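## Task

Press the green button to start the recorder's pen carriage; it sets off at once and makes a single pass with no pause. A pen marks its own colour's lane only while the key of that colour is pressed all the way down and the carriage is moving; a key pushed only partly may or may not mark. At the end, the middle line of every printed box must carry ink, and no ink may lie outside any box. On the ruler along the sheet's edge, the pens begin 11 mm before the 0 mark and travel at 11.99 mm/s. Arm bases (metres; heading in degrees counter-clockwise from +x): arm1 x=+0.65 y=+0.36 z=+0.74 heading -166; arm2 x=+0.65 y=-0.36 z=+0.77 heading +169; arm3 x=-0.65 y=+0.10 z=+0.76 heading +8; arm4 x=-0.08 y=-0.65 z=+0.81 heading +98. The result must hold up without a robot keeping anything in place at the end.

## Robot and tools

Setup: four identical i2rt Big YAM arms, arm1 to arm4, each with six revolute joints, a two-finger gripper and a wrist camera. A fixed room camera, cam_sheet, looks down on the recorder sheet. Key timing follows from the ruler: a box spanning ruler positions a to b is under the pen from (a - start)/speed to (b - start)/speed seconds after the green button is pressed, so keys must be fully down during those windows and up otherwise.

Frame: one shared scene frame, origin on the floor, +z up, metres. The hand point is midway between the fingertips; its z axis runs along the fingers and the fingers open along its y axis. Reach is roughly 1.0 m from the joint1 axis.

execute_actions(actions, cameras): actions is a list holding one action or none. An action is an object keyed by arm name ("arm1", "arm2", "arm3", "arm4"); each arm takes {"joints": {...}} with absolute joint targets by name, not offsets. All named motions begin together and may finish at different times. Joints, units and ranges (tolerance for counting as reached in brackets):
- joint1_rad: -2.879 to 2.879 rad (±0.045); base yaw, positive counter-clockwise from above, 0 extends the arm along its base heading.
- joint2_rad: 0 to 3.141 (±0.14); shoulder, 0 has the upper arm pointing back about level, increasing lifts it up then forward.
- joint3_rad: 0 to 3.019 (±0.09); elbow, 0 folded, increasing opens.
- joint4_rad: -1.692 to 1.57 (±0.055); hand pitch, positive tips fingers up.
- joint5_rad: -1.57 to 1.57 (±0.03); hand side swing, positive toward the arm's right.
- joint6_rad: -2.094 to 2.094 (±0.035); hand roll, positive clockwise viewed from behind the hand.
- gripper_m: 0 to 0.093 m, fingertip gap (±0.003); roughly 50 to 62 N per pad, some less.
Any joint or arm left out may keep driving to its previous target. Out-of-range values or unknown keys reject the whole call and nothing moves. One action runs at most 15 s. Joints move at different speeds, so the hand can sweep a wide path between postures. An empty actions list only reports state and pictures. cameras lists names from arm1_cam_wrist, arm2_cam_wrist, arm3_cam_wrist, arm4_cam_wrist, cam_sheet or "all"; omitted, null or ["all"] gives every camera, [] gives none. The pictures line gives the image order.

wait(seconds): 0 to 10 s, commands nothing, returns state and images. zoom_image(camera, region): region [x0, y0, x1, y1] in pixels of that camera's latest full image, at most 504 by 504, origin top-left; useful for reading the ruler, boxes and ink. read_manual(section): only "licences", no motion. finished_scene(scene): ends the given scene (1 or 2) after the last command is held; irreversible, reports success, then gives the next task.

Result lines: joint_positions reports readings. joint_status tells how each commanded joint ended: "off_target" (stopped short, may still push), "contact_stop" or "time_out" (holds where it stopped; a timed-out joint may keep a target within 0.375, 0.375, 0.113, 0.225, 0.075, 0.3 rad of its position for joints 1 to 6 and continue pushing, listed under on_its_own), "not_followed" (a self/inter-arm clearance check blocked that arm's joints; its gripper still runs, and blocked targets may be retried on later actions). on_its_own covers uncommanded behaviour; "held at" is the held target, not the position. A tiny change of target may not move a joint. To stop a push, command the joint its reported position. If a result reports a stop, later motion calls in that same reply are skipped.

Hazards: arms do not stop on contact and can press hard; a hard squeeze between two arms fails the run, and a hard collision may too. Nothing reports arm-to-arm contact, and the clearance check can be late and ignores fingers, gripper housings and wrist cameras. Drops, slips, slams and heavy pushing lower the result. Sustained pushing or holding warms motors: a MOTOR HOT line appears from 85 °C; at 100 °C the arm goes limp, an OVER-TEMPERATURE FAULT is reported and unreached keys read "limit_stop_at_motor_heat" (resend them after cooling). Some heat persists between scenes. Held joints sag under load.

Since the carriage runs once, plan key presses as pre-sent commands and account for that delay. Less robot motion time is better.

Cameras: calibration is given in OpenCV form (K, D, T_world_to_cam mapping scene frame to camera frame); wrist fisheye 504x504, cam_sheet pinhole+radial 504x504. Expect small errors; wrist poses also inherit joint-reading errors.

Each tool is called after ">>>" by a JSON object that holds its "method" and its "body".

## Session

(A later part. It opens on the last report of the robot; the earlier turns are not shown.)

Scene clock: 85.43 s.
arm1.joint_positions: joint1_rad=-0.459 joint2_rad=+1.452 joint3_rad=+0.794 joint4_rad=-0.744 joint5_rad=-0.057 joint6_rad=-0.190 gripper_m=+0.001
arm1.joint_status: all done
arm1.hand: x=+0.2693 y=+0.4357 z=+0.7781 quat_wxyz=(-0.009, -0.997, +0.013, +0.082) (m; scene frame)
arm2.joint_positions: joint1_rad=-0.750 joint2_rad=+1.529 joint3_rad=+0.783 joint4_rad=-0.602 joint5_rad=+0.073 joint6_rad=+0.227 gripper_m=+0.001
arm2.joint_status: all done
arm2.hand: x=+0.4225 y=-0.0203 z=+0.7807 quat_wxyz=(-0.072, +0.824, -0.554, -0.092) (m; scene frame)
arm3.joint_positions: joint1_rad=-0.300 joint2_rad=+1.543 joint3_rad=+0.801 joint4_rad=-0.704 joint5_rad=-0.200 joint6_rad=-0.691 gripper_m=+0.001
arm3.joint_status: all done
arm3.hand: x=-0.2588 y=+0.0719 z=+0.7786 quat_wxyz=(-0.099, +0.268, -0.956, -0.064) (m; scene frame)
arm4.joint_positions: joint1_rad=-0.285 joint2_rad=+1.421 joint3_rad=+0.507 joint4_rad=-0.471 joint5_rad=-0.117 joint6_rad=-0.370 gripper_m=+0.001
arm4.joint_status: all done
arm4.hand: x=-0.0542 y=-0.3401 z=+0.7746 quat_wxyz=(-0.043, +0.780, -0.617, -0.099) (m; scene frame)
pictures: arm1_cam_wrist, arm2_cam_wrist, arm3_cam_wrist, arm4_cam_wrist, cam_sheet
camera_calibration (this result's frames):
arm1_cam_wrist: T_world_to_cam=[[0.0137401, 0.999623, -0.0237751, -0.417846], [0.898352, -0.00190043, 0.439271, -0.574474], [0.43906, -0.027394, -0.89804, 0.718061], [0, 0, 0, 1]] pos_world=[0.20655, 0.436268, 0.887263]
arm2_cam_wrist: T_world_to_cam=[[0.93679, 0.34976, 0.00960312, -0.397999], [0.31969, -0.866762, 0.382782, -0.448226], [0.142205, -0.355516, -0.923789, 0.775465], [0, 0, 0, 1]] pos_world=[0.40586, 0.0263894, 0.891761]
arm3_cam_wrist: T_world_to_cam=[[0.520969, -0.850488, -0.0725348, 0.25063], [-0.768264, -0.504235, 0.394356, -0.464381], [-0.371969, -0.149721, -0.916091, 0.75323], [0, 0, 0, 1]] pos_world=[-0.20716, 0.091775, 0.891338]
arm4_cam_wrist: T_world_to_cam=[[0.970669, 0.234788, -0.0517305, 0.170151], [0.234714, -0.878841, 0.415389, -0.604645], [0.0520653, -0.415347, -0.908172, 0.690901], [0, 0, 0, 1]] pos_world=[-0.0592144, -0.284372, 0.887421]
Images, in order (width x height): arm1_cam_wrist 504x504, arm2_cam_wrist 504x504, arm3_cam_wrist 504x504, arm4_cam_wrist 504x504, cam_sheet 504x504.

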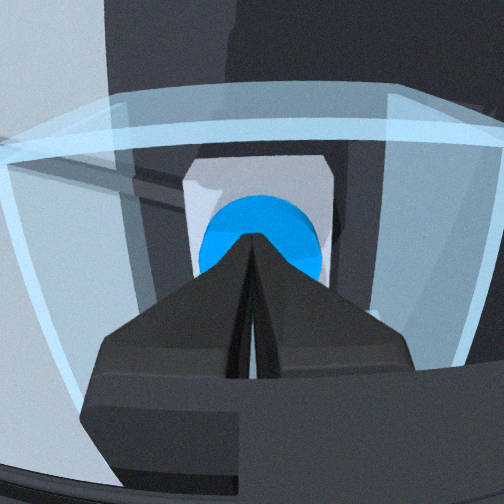

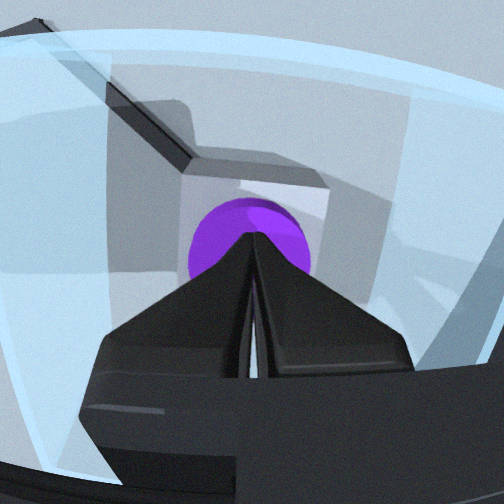

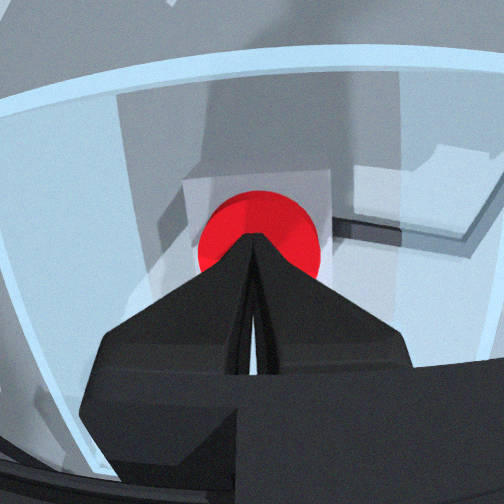

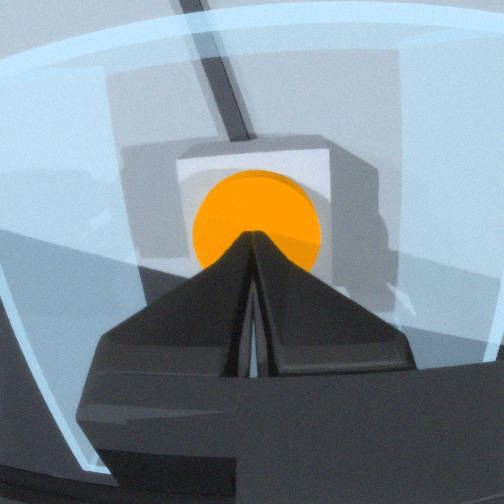

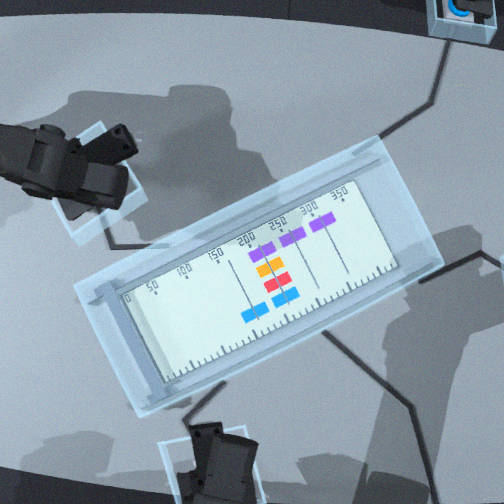

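>>> {"method": "execute_actions", "body": {"actions": [{"arm1":{"joints":{"joint2_rad":1.31}},"arm2":{"joints":{"joint2_rad":1.22}},"arm3":{"joints":{"joint2_rad":1.40}},"arm4":{"joints":{"joint2_rad":1.28}}}], "cameras": []}}

>>> {"method": "execute_actions", "body": {"actions": [{"arm2":{"joints":{"joint1_rad":0.345,"joint2_rad":1.28,"joint3_rad":0.90,"joint4_rad":-1.05,"joint5_rad":0,"joint6_rad":0}}}], "cameras": []}}

>>> {"method": "execute_actions", "body": {"actions": [{"arm2":{"joints":{"joint2_rad":1.44,"joint3_rad":0.84,"joint4_rad":-0.95}}}]}}

Scene clock: 94.00 s.
arm1.joint_positions: joint1_rad=-0.459 joint2_rad=+1.307 joint3_rad=+0.782 joint4_rad=-0.744 joint5_rad=-0.057 joint6_rad=-0.190 gripper_m=+0.001
arm1.joint_status: all done
arm1.hand: x=+0.2642 y=+0.4366 z=+0.8271 quat_wxyz=(+0.004, -0.989, +0.011, +0.147) (m; scene frame)
arm2.joint_positions: joint1_rad=-0.750 joint2_rad=+1.211 joint3_rad=+0.762 joint4_rad=-0.601 joint5_rad=+0.073 joint6_rad=+0.227 gripper_m=+0.001
arm2.joint_status: all done
arm2.hand: x=+0.4172 y=-0.0124 z=+0.8976 quat_wxyz=(-0.123, +0.798, -0.544, -0.229) (m; scene frame)
arm3.joint_positions: joint1_rad=-0.300 joint2_rad=+1.387 joint3_rad=+0.790 joint4_rad=-0.704 joint5_rad=-0.200 joint6_rad=-0.691 gripper_m=+0.001
arm3.joint_status: all done
arm3.hand: x=-0.2500 y=+0.0706 z=+0.8333 quat_wxyz=(-0.165, +0.273, -0.947, -0.034) (m; scene frame)
arm4.joint_positions: joint1_rad=-0.285 joint2_rad=+1.277 joint3_rad=+0.495 joint4_rad=-0.470 joint5_rad=-0.117 joint6_rad=-0.370 gripper_m=+0.001
arm4.joint_status: all done
arm4.hand: x=-0.0517 y=-0.3258 z=+0.8136 quat_wxyz=(-0.101, +0.776, -0.609, -0.131) (m; scene frame)
pictures: none
No camera images: the call's "cameras" was empty. Leave "cameras" out to get every camera's image.

Scene clock: 95.53 s.
arm1.joint_positions: joint1_rad=-0.459 joint2_rad=+1.307 joint3_rad=+0.782 joint4_rad=-0.744 joint5_rad=-0.057 joint6_rad=-0.190 gripper_m=+0.001
arm1.joint_status: not commanded
arm1.hand: x=+0.2642 y=+0.4366 z=+0.8271 quat_wxyz=(+0.004, -0.989, +0.011, +0.147) (m; scene frame)
arm2.joint_positions: joint1_rad=+0.344 joint2_rad=+1.285 joint3_rad=+0.868 joint4_rad=-1.043 joint5_rad=+0.002 joint6_rad=+0.013 gripper_m=+0.001
arm2.joint_status: all done
arm2.hand: x=+0.2974 y=-0.4108 z=+0.8822 quat_wxyz=(+0.004, +0.996, +0.066, -0.057) (m; scene frame)
arm3.joint_positions: joint1_rad=-0.300 joint2_rad=+1.387 joint3_rad=+0.790 joint4_rad=-0.704 joint5_rad=-0.200 joint6_rad=-0.691 gripper_m=+0.001
arm3.joint_status: not commanded
arm3.hand: x=-0.2500 y=+0.0706 z=+0.8333 quat_wxyz=(-0.165, +0.273, -0.947, -0.034) (m; scene frame)
arm4.joint_positions: joint1_rad=-0.285 joint2_rad=+1.277 joint3_rad=+0.495 joint4_rad=-0.470 joint5_rad=-0.117 joint6_rad=-0.370 gripper_m=+0.001
arm4.joint_status: not commanded
arm4.hand: x=-0.0517 y=-0.3258 z=+0.8136 quat_wxyz=(-0.101, +0.776, -0.609, -0.131) (m; scene frame)
pictures: none
No camera images: the call's "cameras" was empty. Leave "cameras" out to get every camera's image.

Scene clock: 96.50 s.
arm1.joint_positions: joint1_rad=-0.459 joint2_rad=+1.307 joint3_rad=+0.782 joint4_rad=-0.744 joint5_rad=-0.057 joint6_rad=-0.190 gripper_m=+0.001
arm1.joint_status: not commanded
arm1.hand: x=+0.2642 y=+0.4366 z=+0.8271 quat_wxyz=(+0.004, -0.989, +0.011, +0.147) (m; scene frame)
arm2.joint_positions: joint1_rad=+0.344 joint2_rad=+1.449 joint3_rad=+0.832 joint4_rad=-0.958 joint5_rad=+0.002 joint6_rad=+0.013 gripper_m=+0.001
arm2.joint_status: all done
arm2.hand: x=+0.3002 y=-0.4104 z=+0.8157 quat_wxyz=(-0.001, +0.998, +0.066, +0.001) (m; scene frame)
arm3.joint_positions: joint1_rad=-0.300 joint2_rad=+1.387 joint3_rad=+0.790 joint4_rad=-0.704 joint5_rad=-0.200 joint6_rad=-0.691 gripper_m=+0.001
arm3.joint_status: not commanded
arm3.hand: x=-0.2500 y=+0.0706 z=+0.8333 quat_wxyz=(-0.165, +0.273, -0.947, -0.034) (m; scene frame)
arm4.joint_positions: joint1_rad=-0.285 joint2_rad=+1.277 joint3_rad=+0.495 joint4_rad=-0.470 joint5_rad=-0.117 joint6_rad=-0.370 gripper_m=+0.001
arm4.joint_status: not commanded
arm4.hand: x=-0.0517 y=-0.3258 z=+0.8136 quat_wxyz=(-0.101, +0.776, -0.609, -0.131) (m; scene frame)
pictures: arm1_cam_wrist, arm2_cam_wrist, arm3_cam_wrist, arm4_cam_wrist, cam_sheet
camera_calibration (this result's frames):
arm1_cam_wrist: T_world_to_cam=[[0.011722, 0.999924, 0.00387166, -0.43996], [0.947796, -0.0123447, 0.318638, -0.500095], [0.318661, -0.000065536, -0.947869, 0.825407], [0, 0, 0, 1]] pos_world=[0.21612, 0.433807, 0.94343]
arm2_cam_wrist: T_world_to_cam=[[-0.104788, 0.994494, 0.00137881, 0.436694], [0.804317, 0.0839337, 0.588243, -0.683527], [0.584888, 0.0627496, -0.808683, 0.631379], [0, 0, 0, 1]] pos_world=[0.226247, -0.416537, 0.912063]
arm3_cam_wrist: T_world_to_cam=[[0.524771, -0.850942, 0.0226313, 0.170556], [-0.8177, -0.496524, 0.291258, -0.406843], [-0.236607, -0.171349, -0.956377, 0.875419], [0, 0, 0, 1]] pos_world=[-0.215048, 0.0931279, 0.951867]
arm4_cam_wrist: T_world_to_cam=[[0.971502, 0.237025, -0.00146515, 0.126231], [0.226496, -0.926488, 0.300531, -0.5313], [0.0698759, -0.292298, -0.953771, 0.810187], [0, 0, 0, 1]] pos_world=[-0.058909, -0.285348, 0.93259]
Images, in order (width x height): arm1_cam_wrist 504x504, arm2_cam_wrist 504x504, arm3_cam_wrist 504x504, arm4_cam_wrist 504x504, cam_sheet 504x504.

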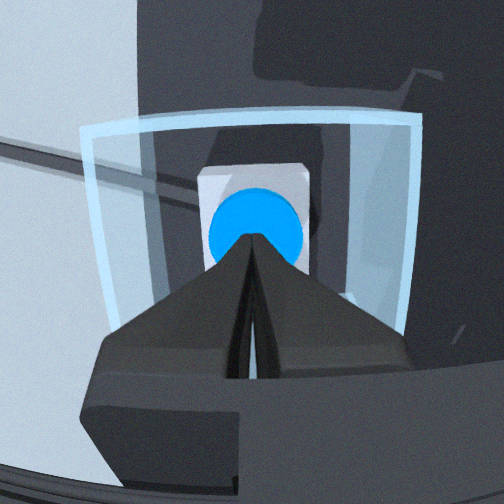

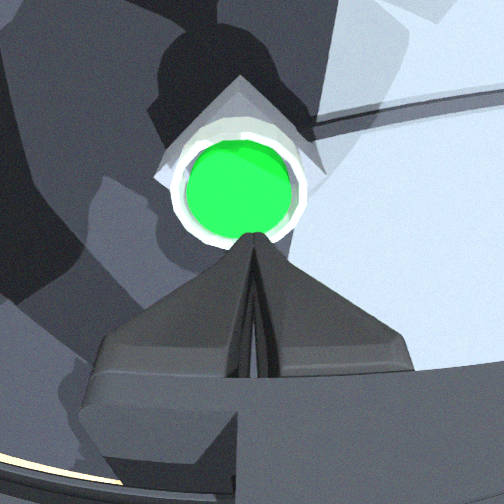

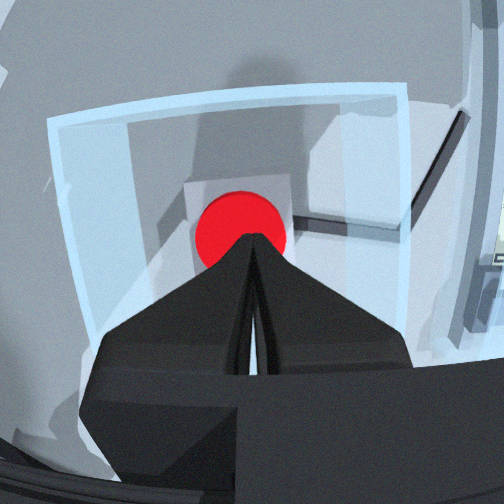

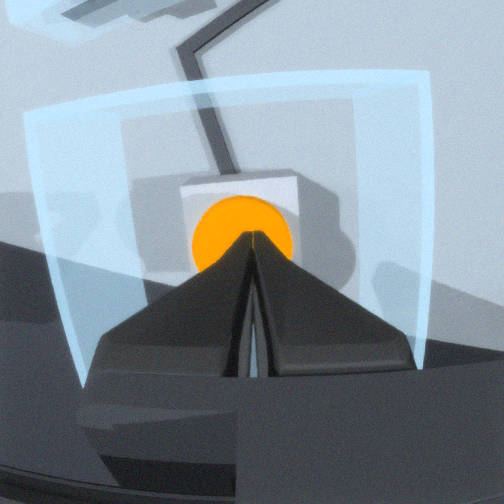

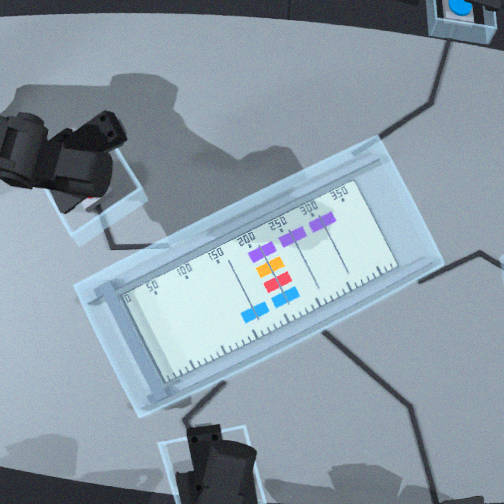

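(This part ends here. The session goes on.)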